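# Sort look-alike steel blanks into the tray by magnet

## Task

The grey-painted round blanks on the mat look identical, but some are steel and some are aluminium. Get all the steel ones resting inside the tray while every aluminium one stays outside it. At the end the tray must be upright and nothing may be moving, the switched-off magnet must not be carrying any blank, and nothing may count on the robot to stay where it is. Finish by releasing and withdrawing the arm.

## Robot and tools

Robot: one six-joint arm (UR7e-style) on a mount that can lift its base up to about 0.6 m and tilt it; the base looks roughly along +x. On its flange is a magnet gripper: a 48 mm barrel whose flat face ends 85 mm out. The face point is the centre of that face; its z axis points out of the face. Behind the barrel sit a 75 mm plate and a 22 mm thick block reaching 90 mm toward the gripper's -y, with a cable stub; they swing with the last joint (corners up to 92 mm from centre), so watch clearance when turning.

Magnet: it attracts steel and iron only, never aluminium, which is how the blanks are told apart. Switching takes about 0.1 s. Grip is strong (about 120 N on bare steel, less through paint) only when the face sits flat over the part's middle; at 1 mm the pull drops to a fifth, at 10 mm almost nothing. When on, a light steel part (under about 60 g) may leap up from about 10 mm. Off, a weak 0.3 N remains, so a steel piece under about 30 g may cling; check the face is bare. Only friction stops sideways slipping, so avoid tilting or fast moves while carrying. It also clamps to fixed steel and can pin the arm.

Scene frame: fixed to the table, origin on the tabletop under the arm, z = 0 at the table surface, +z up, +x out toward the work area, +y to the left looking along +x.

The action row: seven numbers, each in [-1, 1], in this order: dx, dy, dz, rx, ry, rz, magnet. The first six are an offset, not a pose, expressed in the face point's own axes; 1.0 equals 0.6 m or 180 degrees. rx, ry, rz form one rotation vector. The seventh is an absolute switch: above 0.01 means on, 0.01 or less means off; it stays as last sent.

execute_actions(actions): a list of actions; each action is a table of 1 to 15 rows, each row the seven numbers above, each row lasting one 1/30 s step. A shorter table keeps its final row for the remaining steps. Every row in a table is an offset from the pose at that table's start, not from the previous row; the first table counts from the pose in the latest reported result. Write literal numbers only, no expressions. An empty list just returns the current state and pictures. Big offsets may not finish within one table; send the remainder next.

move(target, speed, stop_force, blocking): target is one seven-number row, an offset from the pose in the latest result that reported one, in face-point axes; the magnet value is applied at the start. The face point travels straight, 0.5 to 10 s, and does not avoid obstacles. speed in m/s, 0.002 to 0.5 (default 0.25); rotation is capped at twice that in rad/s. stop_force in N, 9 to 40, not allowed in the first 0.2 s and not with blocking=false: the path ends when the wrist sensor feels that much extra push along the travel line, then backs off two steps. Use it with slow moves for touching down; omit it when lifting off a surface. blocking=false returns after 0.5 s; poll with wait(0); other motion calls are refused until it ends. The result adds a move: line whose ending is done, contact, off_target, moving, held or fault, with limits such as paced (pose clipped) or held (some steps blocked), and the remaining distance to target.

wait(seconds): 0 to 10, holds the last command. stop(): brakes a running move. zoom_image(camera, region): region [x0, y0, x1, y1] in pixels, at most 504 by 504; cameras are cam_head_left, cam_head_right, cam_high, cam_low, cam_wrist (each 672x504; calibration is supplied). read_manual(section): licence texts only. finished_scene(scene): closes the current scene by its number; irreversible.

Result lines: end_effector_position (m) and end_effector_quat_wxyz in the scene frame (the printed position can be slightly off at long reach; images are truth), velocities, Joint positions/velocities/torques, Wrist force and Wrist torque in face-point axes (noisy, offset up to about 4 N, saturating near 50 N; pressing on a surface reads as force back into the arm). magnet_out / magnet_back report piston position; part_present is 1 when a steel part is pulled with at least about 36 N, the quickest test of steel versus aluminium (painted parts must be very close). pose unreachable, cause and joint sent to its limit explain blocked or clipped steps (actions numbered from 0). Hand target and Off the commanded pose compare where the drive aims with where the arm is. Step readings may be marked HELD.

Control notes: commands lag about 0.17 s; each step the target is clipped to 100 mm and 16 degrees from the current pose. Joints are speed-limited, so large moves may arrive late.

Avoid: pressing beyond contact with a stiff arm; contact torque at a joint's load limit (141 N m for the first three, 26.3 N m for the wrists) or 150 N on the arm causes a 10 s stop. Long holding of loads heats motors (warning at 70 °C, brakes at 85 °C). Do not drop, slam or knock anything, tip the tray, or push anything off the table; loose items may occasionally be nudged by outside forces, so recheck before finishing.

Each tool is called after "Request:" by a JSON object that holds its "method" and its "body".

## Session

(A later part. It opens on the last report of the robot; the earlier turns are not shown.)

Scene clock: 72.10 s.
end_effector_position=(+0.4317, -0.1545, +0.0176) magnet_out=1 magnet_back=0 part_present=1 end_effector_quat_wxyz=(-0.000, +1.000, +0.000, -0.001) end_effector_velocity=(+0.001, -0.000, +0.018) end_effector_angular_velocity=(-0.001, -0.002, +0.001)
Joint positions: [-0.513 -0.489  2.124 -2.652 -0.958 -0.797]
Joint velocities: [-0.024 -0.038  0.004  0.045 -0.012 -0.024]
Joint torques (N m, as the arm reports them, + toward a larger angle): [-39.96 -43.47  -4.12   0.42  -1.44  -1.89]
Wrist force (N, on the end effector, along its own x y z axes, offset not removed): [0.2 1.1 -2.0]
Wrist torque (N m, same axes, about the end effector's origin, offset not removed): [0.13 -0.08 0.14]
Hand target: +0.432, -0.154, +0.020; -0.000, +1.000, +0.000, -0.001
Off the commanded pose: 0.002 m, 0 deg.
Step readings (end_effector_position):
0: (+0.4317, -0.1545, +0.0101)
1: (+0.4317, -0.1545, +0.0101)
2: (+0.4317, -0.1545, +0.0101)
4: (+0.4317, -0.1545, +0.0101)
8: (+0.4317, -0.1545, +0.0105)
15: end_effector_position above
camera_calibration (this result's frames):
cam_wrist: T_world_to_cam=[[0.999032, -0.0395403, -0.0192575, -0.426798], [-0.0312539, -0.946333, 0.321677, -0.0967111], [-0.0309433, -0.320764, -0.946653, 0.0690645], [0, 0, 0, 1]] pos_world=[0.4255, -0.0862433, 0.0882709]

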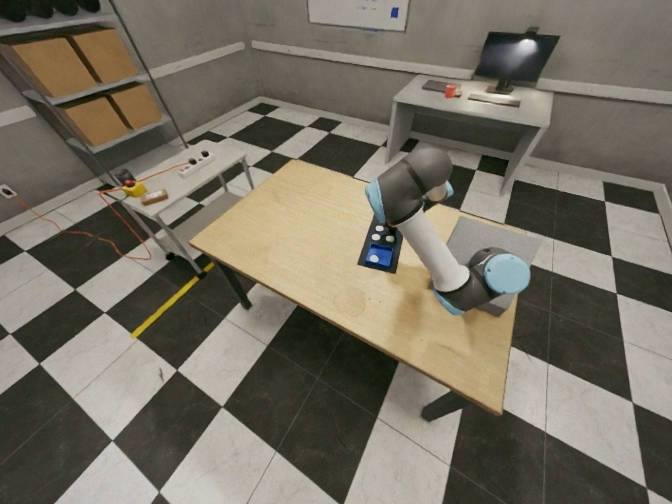

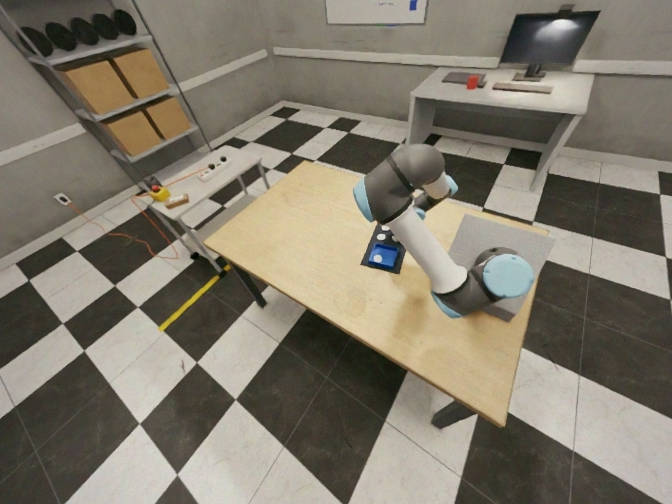

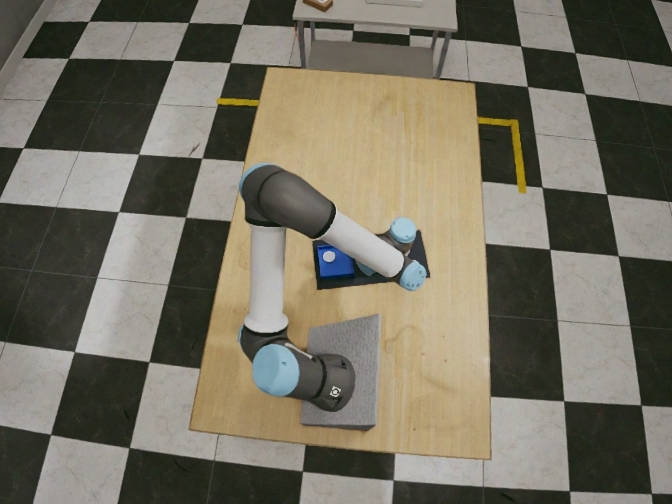

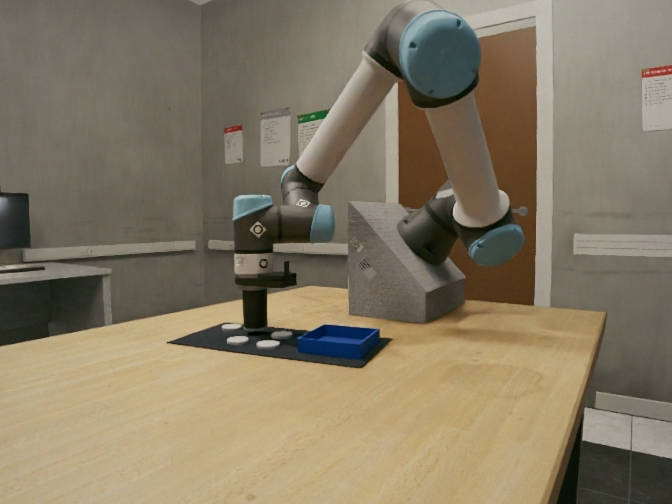

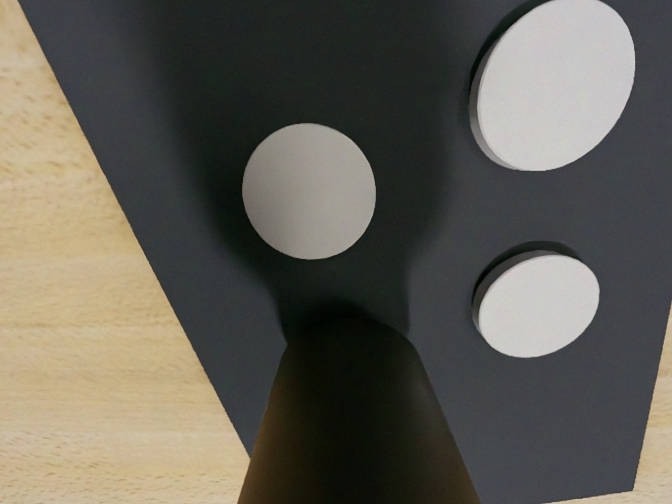

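Request:
{"method": "move", "body": {"target": [-0.0498,-0.281,-0.0707,0,0,0,1], "speed": 0.25}}

Scene clock: 74.70 s.
end_effector_position=(+0.4021, +0.0137, +0.0602) magnet_out=1 magnet_back=0 part_present=1 end_effector_quat_wxyz=(-0.000, +1.000, +0.000, -0.001) end_effector_velocity=(-0.001, +0.002, +0.001) end_effector_angular_velocity=(-0.000, +0.001, -0.001)
Joint positions: [-0.368 -0.93   2.394 -2.577 -0.888 -0.637]
Joint velocities: [ 0.001 -0.008  0.002  0.006 -0.     0.002]
Joint torques (N m, as the arm reports them, + toward a larger angle): [-21.31 -32.12  -6.14   0.67   1.77   1.93]
Wrist force (N, on the end effector, along its own x y z axes, offset not removed): [-0.4 2.3 0.7]
Wrist torque (N m, same axes, about the end effector's origin, offset not removed): [0.33 -0.01 0.09]
Hand target: +0.402, +0.014, +0.060; -0.000, +1.000, +0.000, -0.001
Off the commanded pose: 0.000 m, 0 deg.
move: done
camera_calibration (this result's frames):
cam_wrist: T_world_to_cam=[[0.999032, -0.0395993, -0.0191449, -0.389705], [-0.0313392, -0.946261, 0.321883, 0.0478583], [-0.0308624, -0.320971, -0.946586, 0.162301], [0, 0, 0, 1]] pos_world=[0.395837, 0.0819482, 0.130766]

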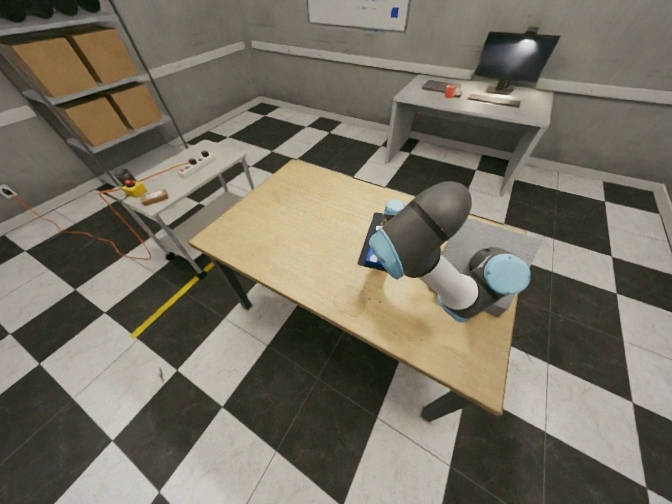

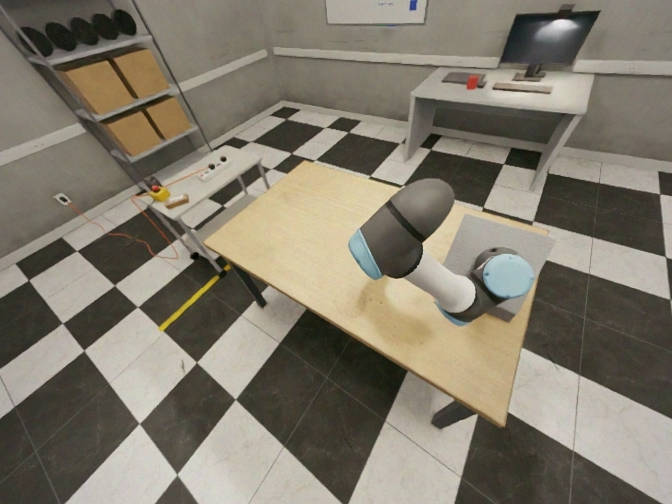

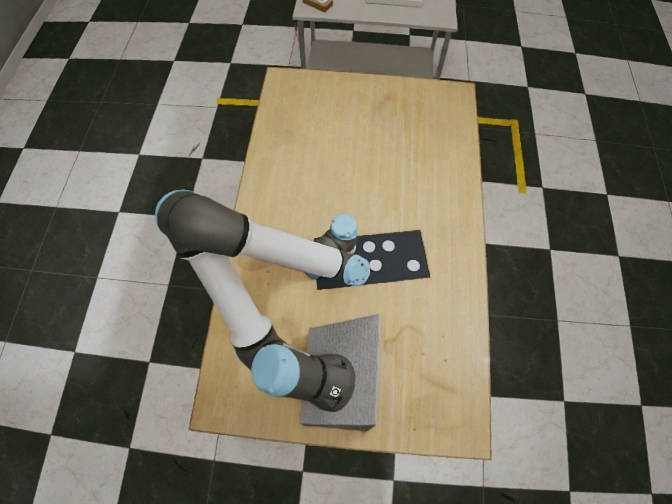

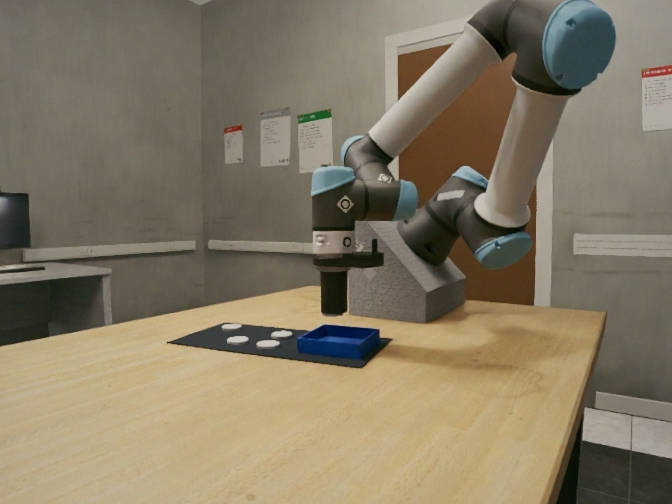

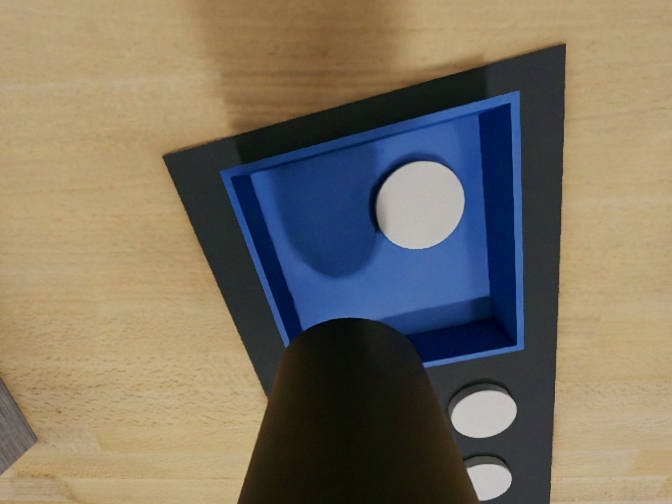

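Request:
{"method": "move", "body": {"target": [0,-0.002,0.0803,0,0,0,1], "speed": 0.08}}

Request:
{"method": "move", "body": {"target": [0,0,-0.075,0,0,0,0], "speed": 0.15}}

Scene clock: 77.73 s.
end_effector_position=(+0.4020, +0.0149, +0.0124) magnet_out=1 magnet_back=0 part_present=1 end_effector_quat_wxyz=(-0.000, +1.000, +0.000, -0.001) end_effector_velocity=(+0.000, -0.001, -0.003) end_effector_angular_velocity=(-0.001, -0.002, -0.002)
Joint positions: [-0.285 -0.8    2.389 -2.766 -0.854 -0.539]
Joint velocities: [ 0.004  0.009 -0.001 -0.014  0.002  0.008]
Joint torques (N m, as the arm reports them, + toward a larger angle): [-21.28  -9.47 -15.17  -5.08   1.86   2.05]
Wrist force (N, on the end effector, along its own x y z axes, offset not removed): [0.3 1.9 2.0]
Wrist torque (N m, same axes, about the end effector's origin, offset not removed): [0.13 -0.18 0.14]
Hand target: +0.402, +0.015, +0.012; -0.000, +1.000, +0.000, -0.001
Off the commanded pose: 0.000 m, 0 deg.
move: done
camera_calibration (this result's frames):
cam_wrist: T_world_to_cam=[[0.99903, -0.0395876, -0.0192715, -0.390458], [-0.031287, -0.946258, 0.321895, 0.0643914], [-0.0309789, -0.32098, -0.946579, 0.117497], [0, 0, 0, 1]] pos_world=[0.395734, 0.0831878, 0.0829682]

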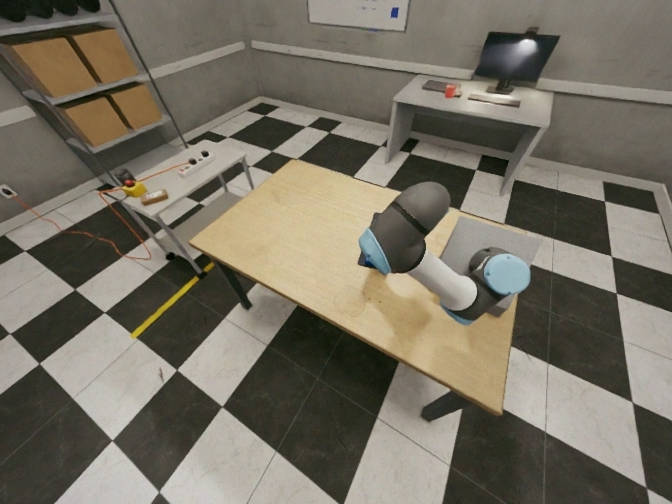

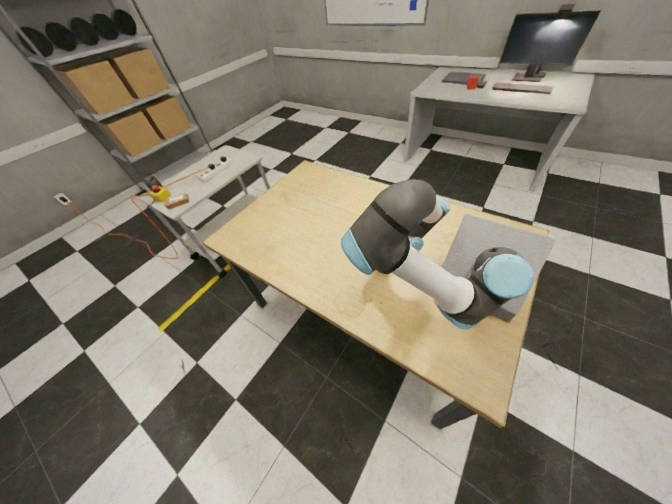

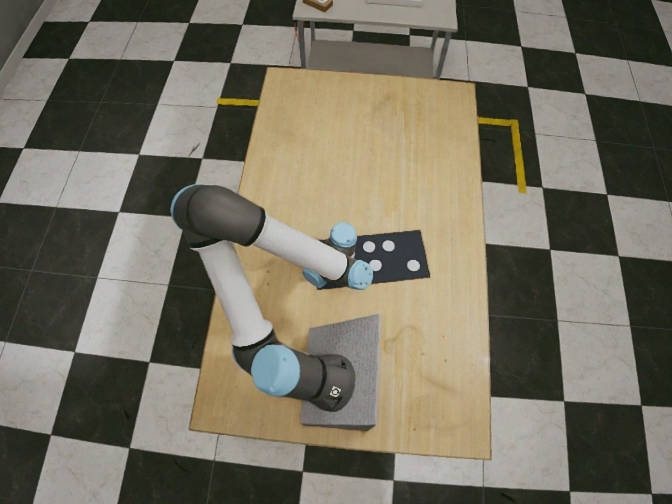

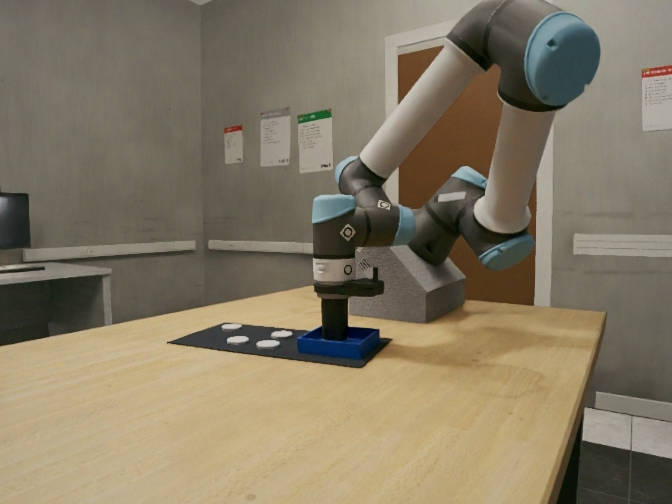

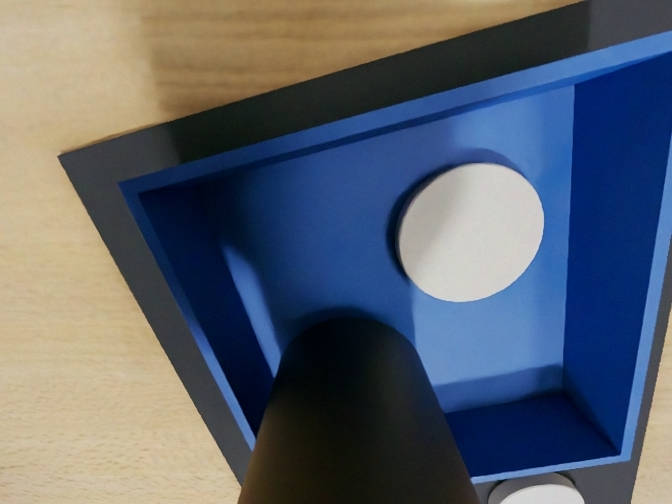

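Scene clock: 78.70 s.
end_effector_position=(+0.4021, +0.0149, +0.0570) magnet_out=0 magnet_back=1 part_present=0 end_effector_quat_wxyz=(-0.000, +1.000, +0.000, -0.001) end_effector_velocity=(-0.000, -0.000, +0.003) end_effector_angular_velocity=(+0.000, +0.001, -0.000)
Joint positions: [-0.361 -0.924  2.395 -2.589 -0.884 -0.629]
Joint velocities: [-0.005 -0.007 -0.001  0.014 -0.003 -0.007]
Joint torques (N m, as the arm reports them, + toward a larger angle): [-32.09 -31.44 -20.23   0.23  -1.14  -1.94]
Wrist force (N, on the end effector, along its own x y z axes, offset not removed): [-0.6 0.9 -2.4]
Wrist torque (N m, same axes, about the end effector's origin, offset not removed): [0.15 -0.17 0.19]
Hand target: +0.402, +0.015, +0.057; -0.000, +1.000, +0.000, -0.001
Off the commanded pose: 0.000 m, 0 deg.
move: done
camera_calibration (this result's frames):
cam_wrist: T_world_to_cam=[[0.999032, -0.0395964, -0.0191372, -0.38968], [-0.0313395, -0.946267, 0.321865, 0.0500113], [-0.0308535, -0.320954, -0.946592, 0.159703], [0, 0, 0, 1]] pos_world=[0.395798, 0.0831512, 0.127619]

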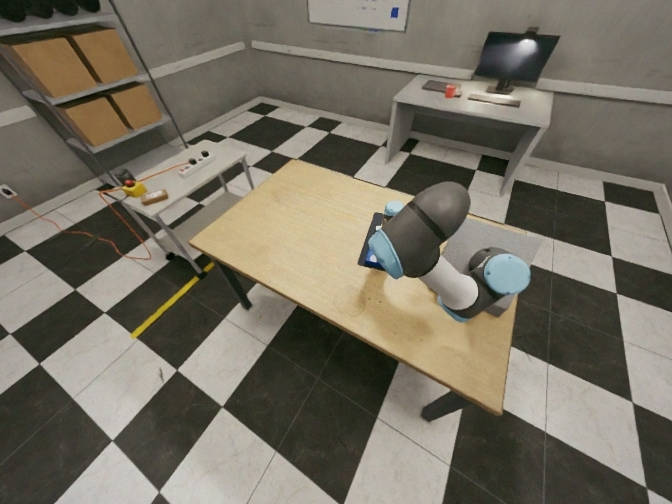

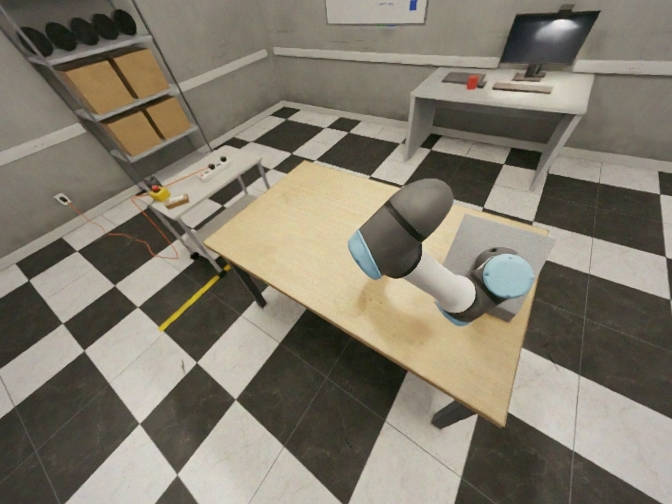

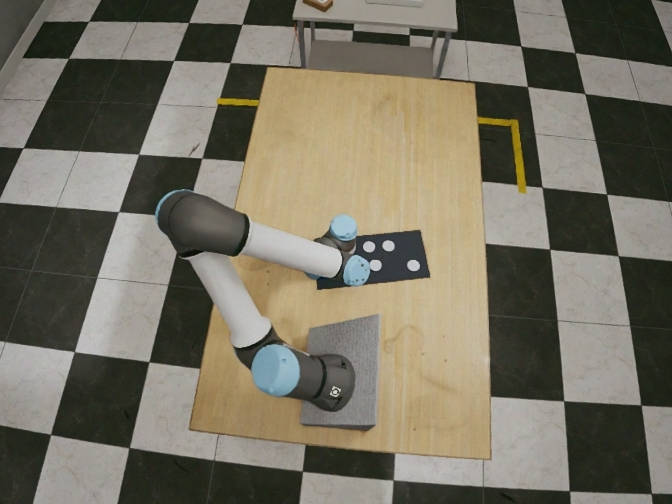

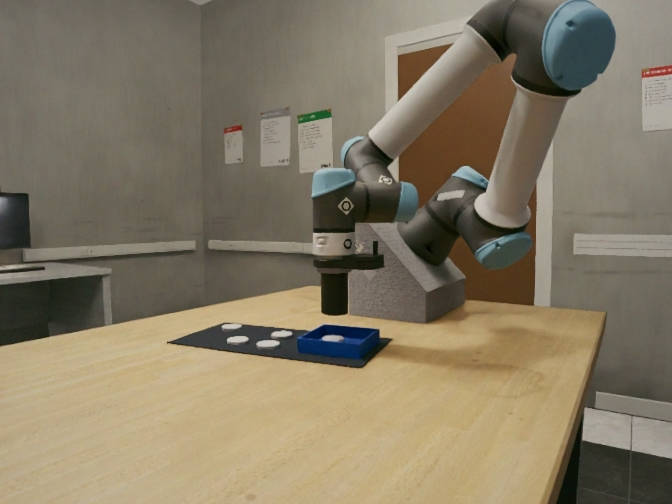

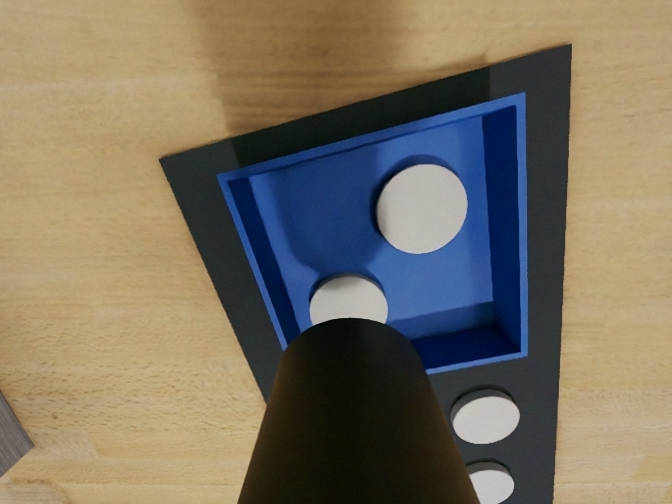

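Request:
{"method": "zoom_image", "body": {"camera": "cam_high", "region": [300, 200, 480, 320]}}

Region (300, 200, 480, 320) of cam_high's 672x504 image, scaled by 2.800, with more detail than that image has.

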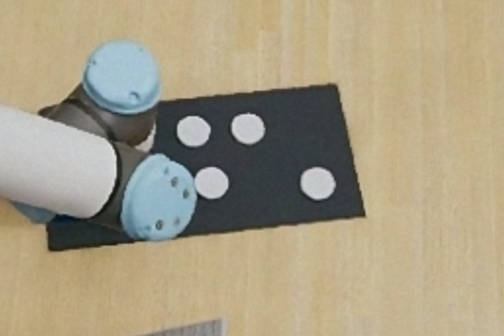

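Request:
{"method": "move", "body": {"target": [0.1565,0.2465,0.078,0,0,0,0], "speed": 0.25}}

Request:
{"method": "execute_actions", "body": {"actions": [[[0,0,0,0,0,0,1],[0,0,0,0,0,0,1],[0,0,0,0,0,0,1],[0,0,0,0,0,0,1],[0,0,0,0,0,0,1],[0,0,-0.002,0,0,0,1],[0,0,-0.004,0,0,0,1],[0,0,-0.008,0,0,0,1],[0,0,-0.012,0,0,0,1],[0,0,-0.016,0,0,0,1]]]}}

Scene clock: 83.73 s.
end_effector_position=(+0.4956, -0.1328, +0.0100) magnet_out=0 magnet_back=1 part_present=0 end_effector_quat_wxyz=(-0.000, +1.000, +0.000, -0.001) end_effector_velocity=(+0.002, -0.002, -0.001) end_effector_angular_velocity=(+0.000, -0.001, +0.001)
Joint positions: [-0.401 -0.496  1.989 -2.583 -0.903 -0.676]
Joint velocities: [ 0.001  0.006 -0.007  0.001  0.001  0.   ]
Joint torques (N m, as the arm reports them, + toward a larger angle): [-28.65 -21.07 -19.23   0.17   1.85   2.03]
Wrist force (N, on the end effector, along its own x y z axes, offset not removed): [-0.9 1.7 1.1]
Wrist torque (N m, same axes, about the end effector's origin, offset not removed): [0.21 -0.01 0.05]
Hand target: +0.496, -0.133, +0.010; -0.000, +1.000, +0.000, -0.001
Off the commanded pose: 0.000 m, 0 deg.
move: done
camera_calibration (this result's frames):
cam_wrist: T_world_to_cam=[[0.999033, -0.0395913, -0.0191248, -0.489858], [-0.0313397, -0.946278, 0.321832, -0.0716917], [-0.0308391, -0.320921, -0.946604, 0.0707143], [0, 0, 0, 1]] pos_world=[0.489318, -0.0645407, 0.0806426]

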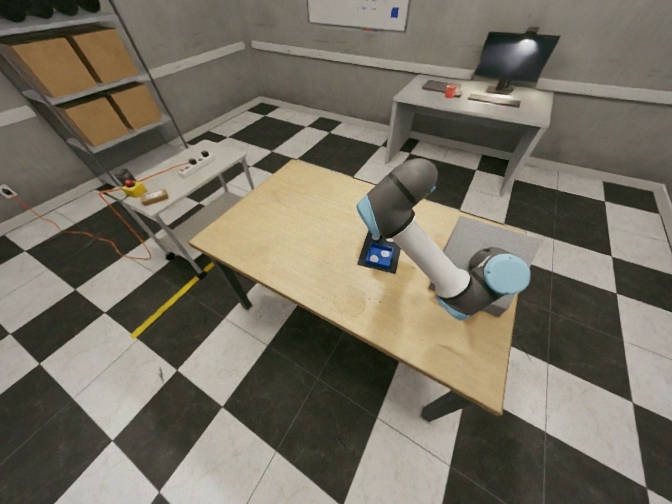

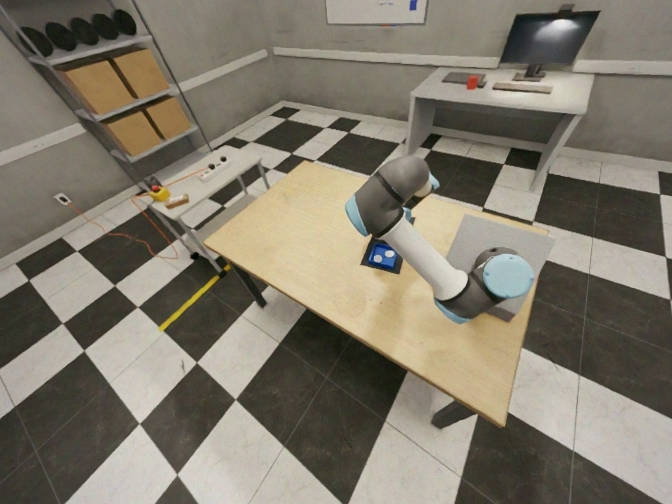

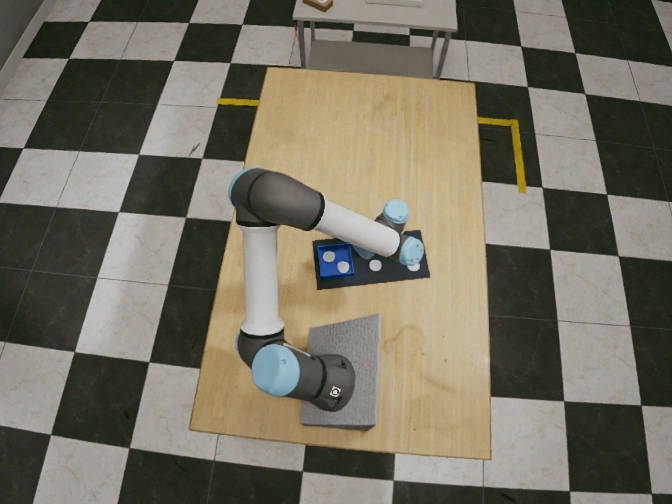

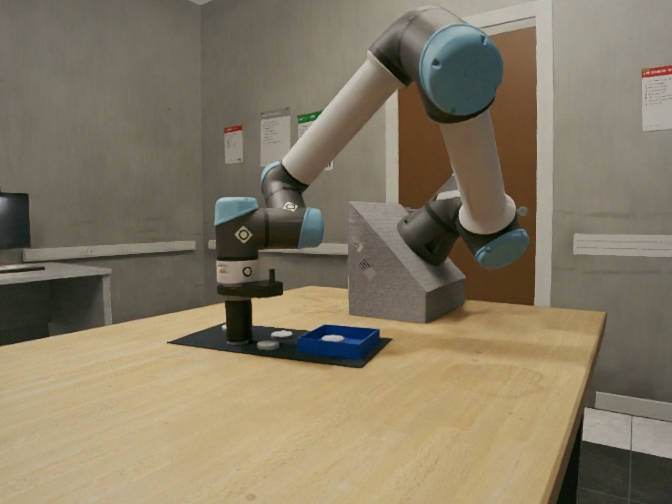

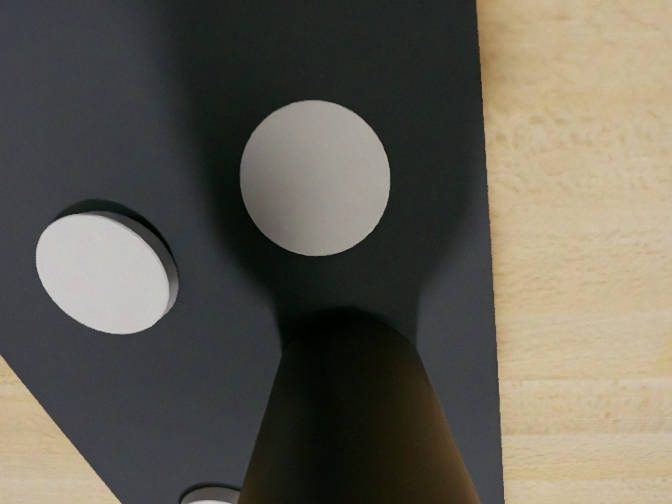

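Scene clock: 84.23 s.
end_effector_position=(+0.4956, -0.1328, +0.0175) magnet_out=1 magnet_back=0 part_present=0 end_effector_quat_wxyz=(-0.000, +1.000, +0.000, -0.001) end_effector_velocity=(+0.000, +0.000, +0.017) end_effector_angular_velocity=(-0.001, +0.000, +0.001)
Joint positions: [-0.411 -0.511  1.992 -2.564 -0.907 -0.686]
Joint velocities: [-0.021 -0.034  0.005  0.043 -0.011 -0.025]
Joint torques (N m, as the arm reports them, + toward a larger angle): [-41.93 -42.08  -4.47   0.47  -1.42  -1.74]
Wrist force (N, on the end effector, along its own x y z axes, offset not removed): [1.1 1.3 0.2]
Wrist torque (N m, same axes, about the end effector's origin, offset not removed): [0.23 -0.12 -0.10]
Hand target: +0.496, -0.133, +0.020; -0.000, +1.000, +0.000, -0.001
Off the commanded pose: 0.002 m, 0 deg.
Step readings (end_effector_position):
0: (+0.4956, -0.1328, +0.0100)
1: (+0.4956, -0.1329, +0.0100)
2: (+0.4956, -0.1329, +0.0100)
4: (+0.4956, -0.1329, +0.0100)
8: (+0.4956, -0.1328, +0.0104)
15: end_effector_position above
camera_calibration (this result's frames):
cam_wrist: T_world_to_cam=[[0.999034, -0.03961, -0.0190122, -0.489751], [-0.031393, -0.94627, 0.32185, -0.0740914], [-0.0307392, -0.320942, -0.9466, 0.0777774], [0, 0, 0, 1]] pos_world=[0.489343, -0.0645475, 0.0881591]

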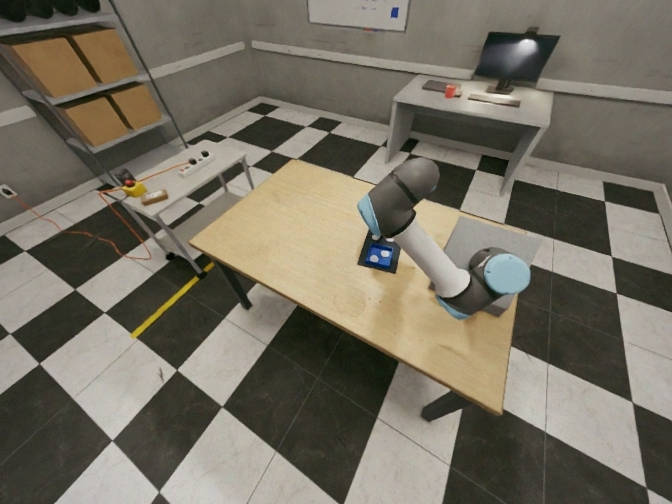

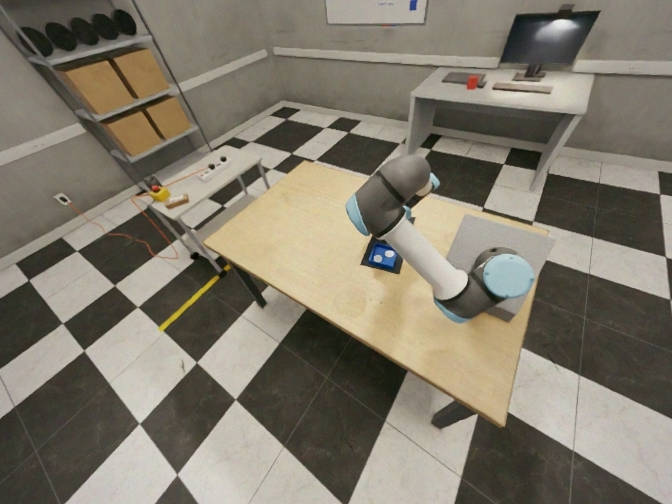

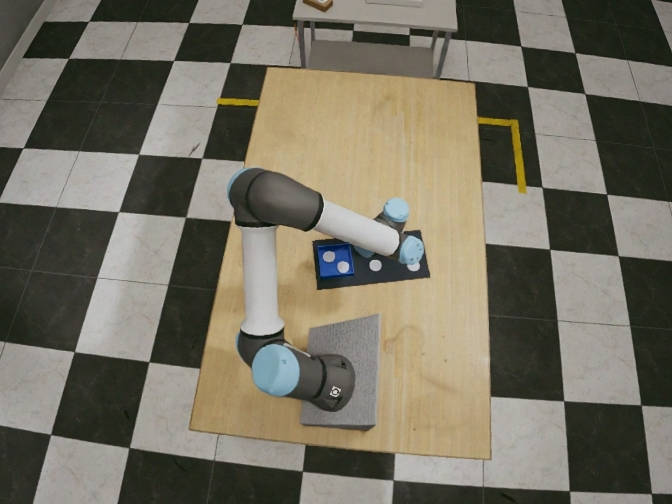

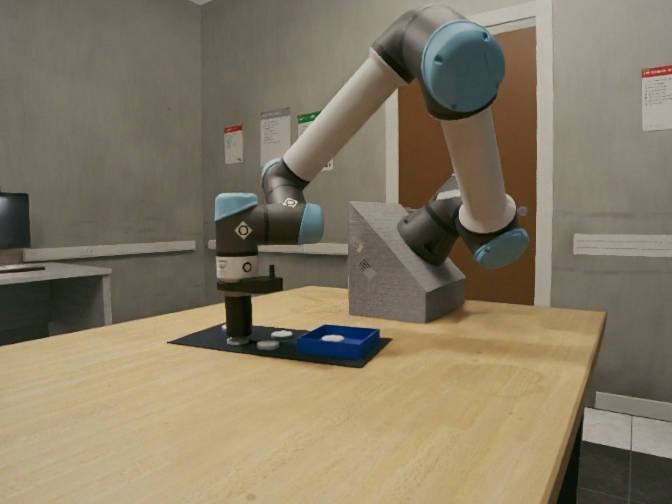

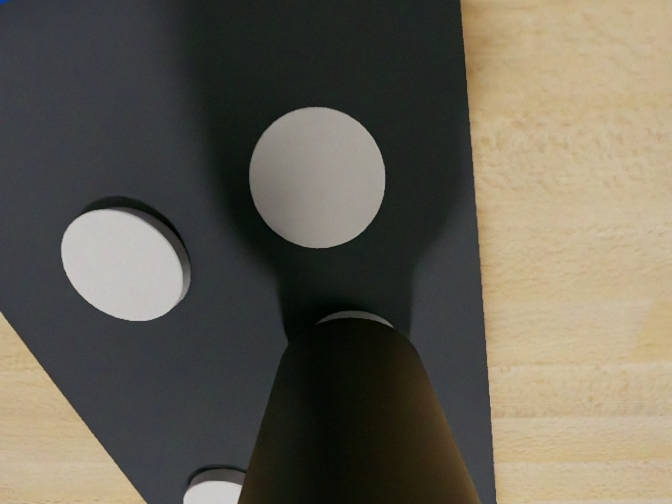

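B is aluminium. Next A (0.486,-0.0675).

Request:
{"method": "move", "body": {"target": [-0.016,-0.109,0.0123,0,0,0,0], "speed": 0.15}}

Request:
{"method": "execute_actions", "body": {"actions": [[[0,0,0,0,0,0,1],[0,0,0,0,0,0,1],[0,0,0,0,0,0,1],[0,0,0,0,0,0,1],[0,0,0,0,0,0,1],[0,0,-0.002,0,0,0,1],[0,0,-0.004,0,0,0,1],[0,0,-0.008,0,0,0,1],[0,0,-0.012,0,0,0,1],[0,0,-0.016,0,0,0,1]]]}}

Scene clock: 87.00 s.
end_effector_position=(+0.4861, -0.0678, +0.0103) magnet_out=0 magnet_back=1 part_present=0 end_effector_quat_wxyz=(-0.000, +1.000, +0.000, -0.001) end_effector_velocity=(-0.000, +0.002, -0.000) end_effector_angular_velocity=(-0.000, -0.001, -0.001)
Joint positions: [-0.327 -0.612  2.092 -2.625 -0.87  -0.589]
Joint velocities: [ 0.003 -0.004  0.003 -0.002  0.001  0.005]
Joint torques (N m, as the arm reports them, + toward a larger angle): [-29.52 -41.54  -2.34  -4.79   1.81   2.37]
Wrist force (N, on the end effector, along its own x y z axes, offset not removed): [-0.2 -0.1 -0.3]
Wrist torque (N m, same axes, about the end effector's origin, offset not removed): [0.06 -0.07 0.00]
Hand target: +0.486, -0.067, +0.010; -0.000, +1.000, +0.000, -0.001
Off the commanded pose: 0.000 m, 0 deg.
move: done
camera_calibration (this result's frames):
cam_wrist: T_world_to_cam=[[0.999034, -0.0396139, -0.0190069, -0.477803], [-0.0313961, -0.946246, 0.32192, -0.0104914], [-0.0307377, -0.321012, -0.946576, 0.0914923], [0, 0, 0, 1]] pos_world=[0.479824, 0.000515049, 0.0809002]

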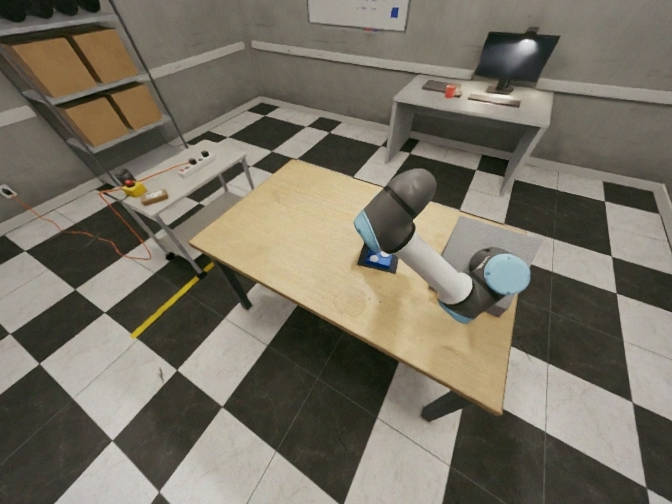

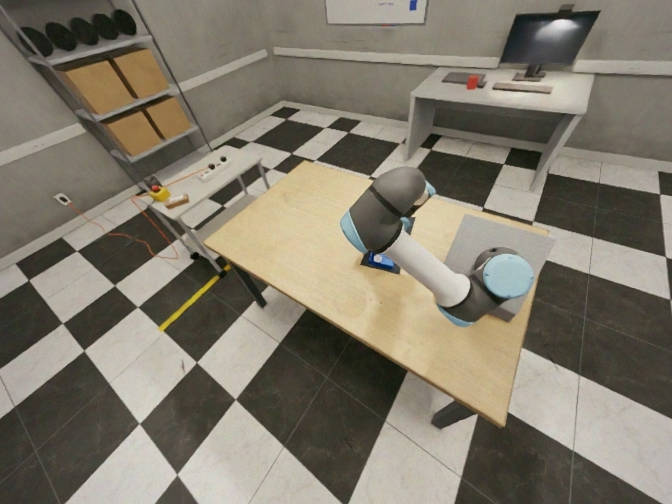

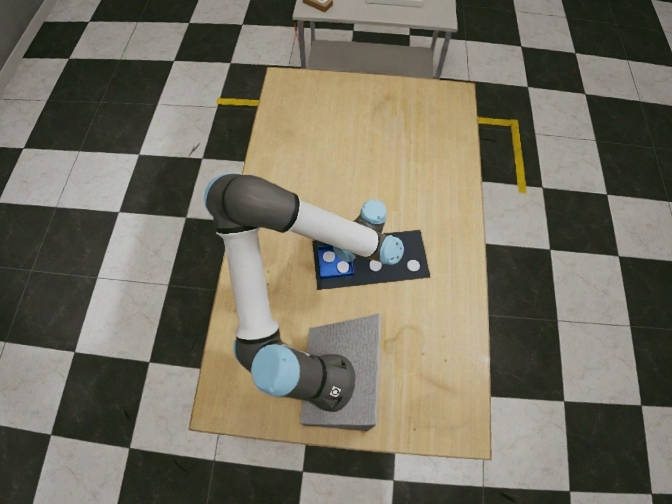

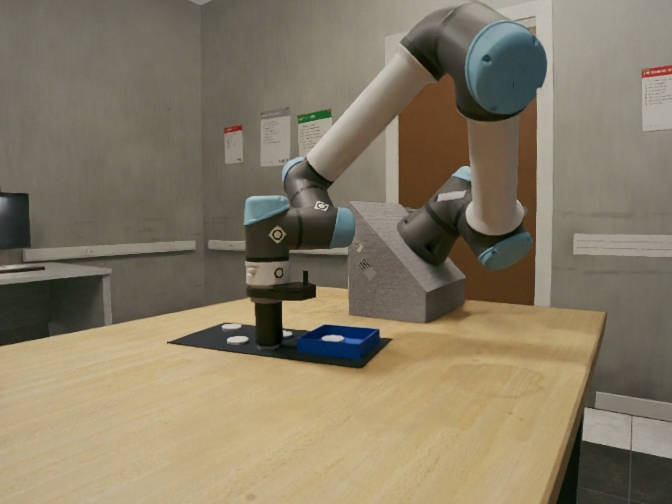

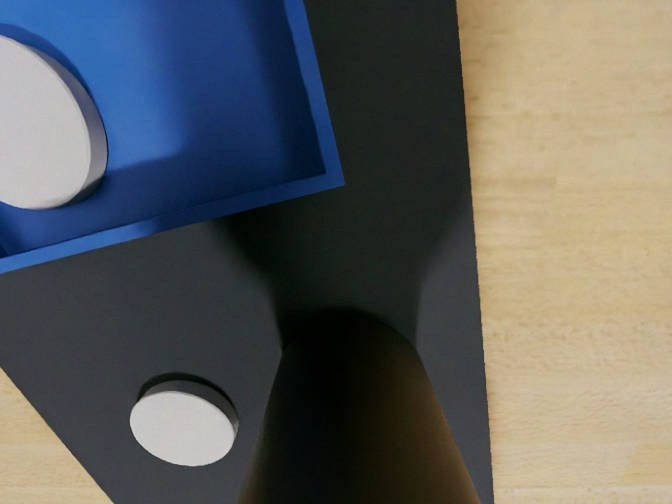

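Scene clock: 87.50 s.
end_effector_position=(+0.4861, -0.0678, +0.0178) magnet_out=1 magnet_back=0 part_present=0 end_effector_quat_wxyz=(-0.000, +1.000, +0.000, -0.001) end_effector_velocity=(+0.000, -0.000, +0.018) end_effector_angular_velocity=(+0.000, +0.000, -0.001)
Joint positions: [-0.337 -0.627  2.094 -2.604 -0.874 -0.601]
Joint velocities: [-0.024 -0.036  0.005  0.05  -0.01  -0.028]
Joint torques (N m, as the arm reports them, + toward a larger angle): [-38.02 -42.69  -4.67   0.33  -1.24  -1.88]
Wrist force (N, on the end effector, along its own x y z axes, offset not removed): [-2.8 -2.0 -2.9]
Wrist torque (N m, same axes, about the end effector's origin, offset not removed): [-0.10 0.14 0.01]
Hand target: +0.486, -0.068, +0.020; -0.000, +1.000, +0.000, -0.001
Off the commanded pose: 0.002 m, 0 deg.
Step readings (end_effector_position):
0: (+0.4861, -0.0678, +0.0103)
1: (+0.4861, -0.0677, +0.0103)
2: (+0.4861, -0.0677, +0.0103)
4: (+0.4861, -0.0677, +0.0103)
8: (+0.4862, -0.0677, +0.0107)
15: end_effector_position above
camera_calibration (this result's frames):
cam_wrist: T_world_to_cam=[[0.999038, -0.0396156, -0.0188184, -0.477705], [-0.0314568, -0.946229, 0.321965, -0.0128826], [-0.0305613, -0.321063, -0.946565, 0.098534], [0, 0, 0, 1]] pos_world=[0.479852, 0.000521135, 0.0884269]

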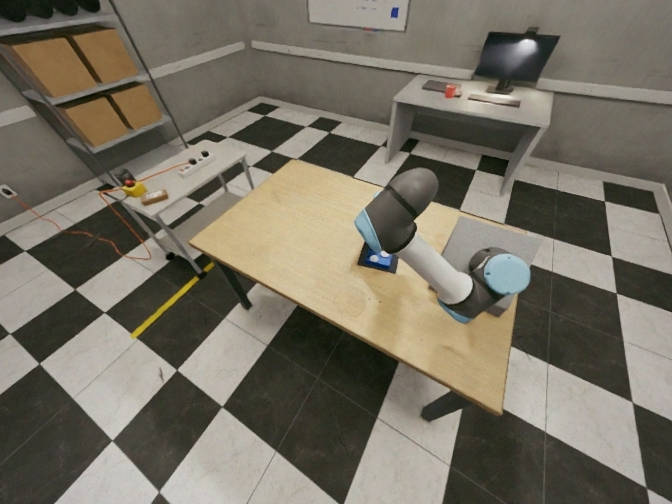

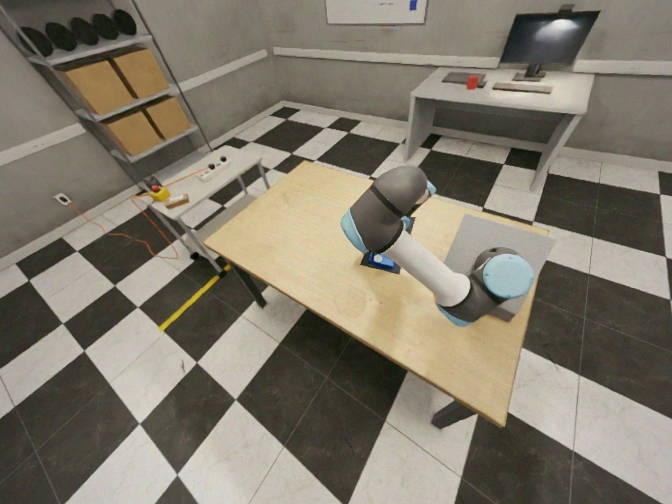

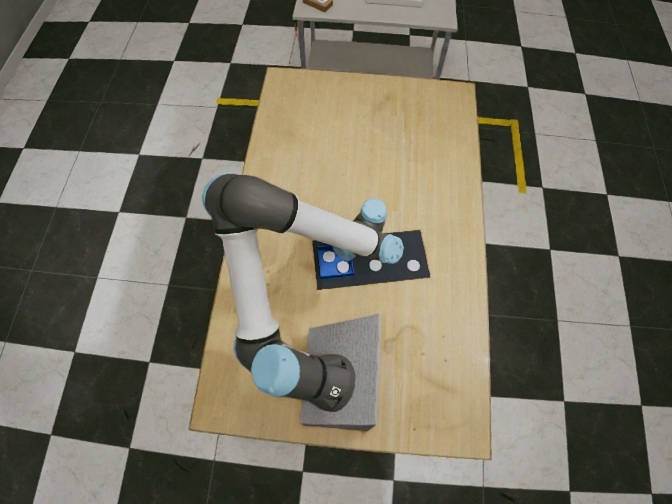

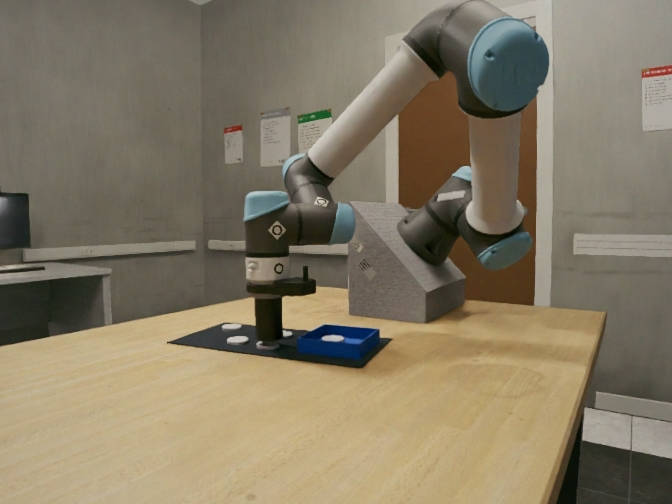

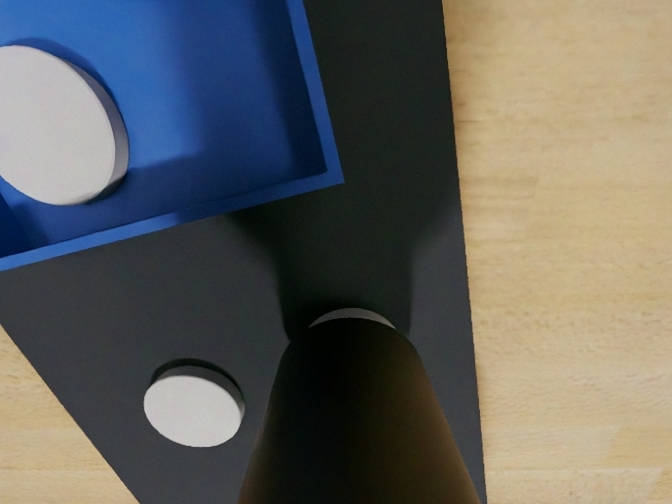

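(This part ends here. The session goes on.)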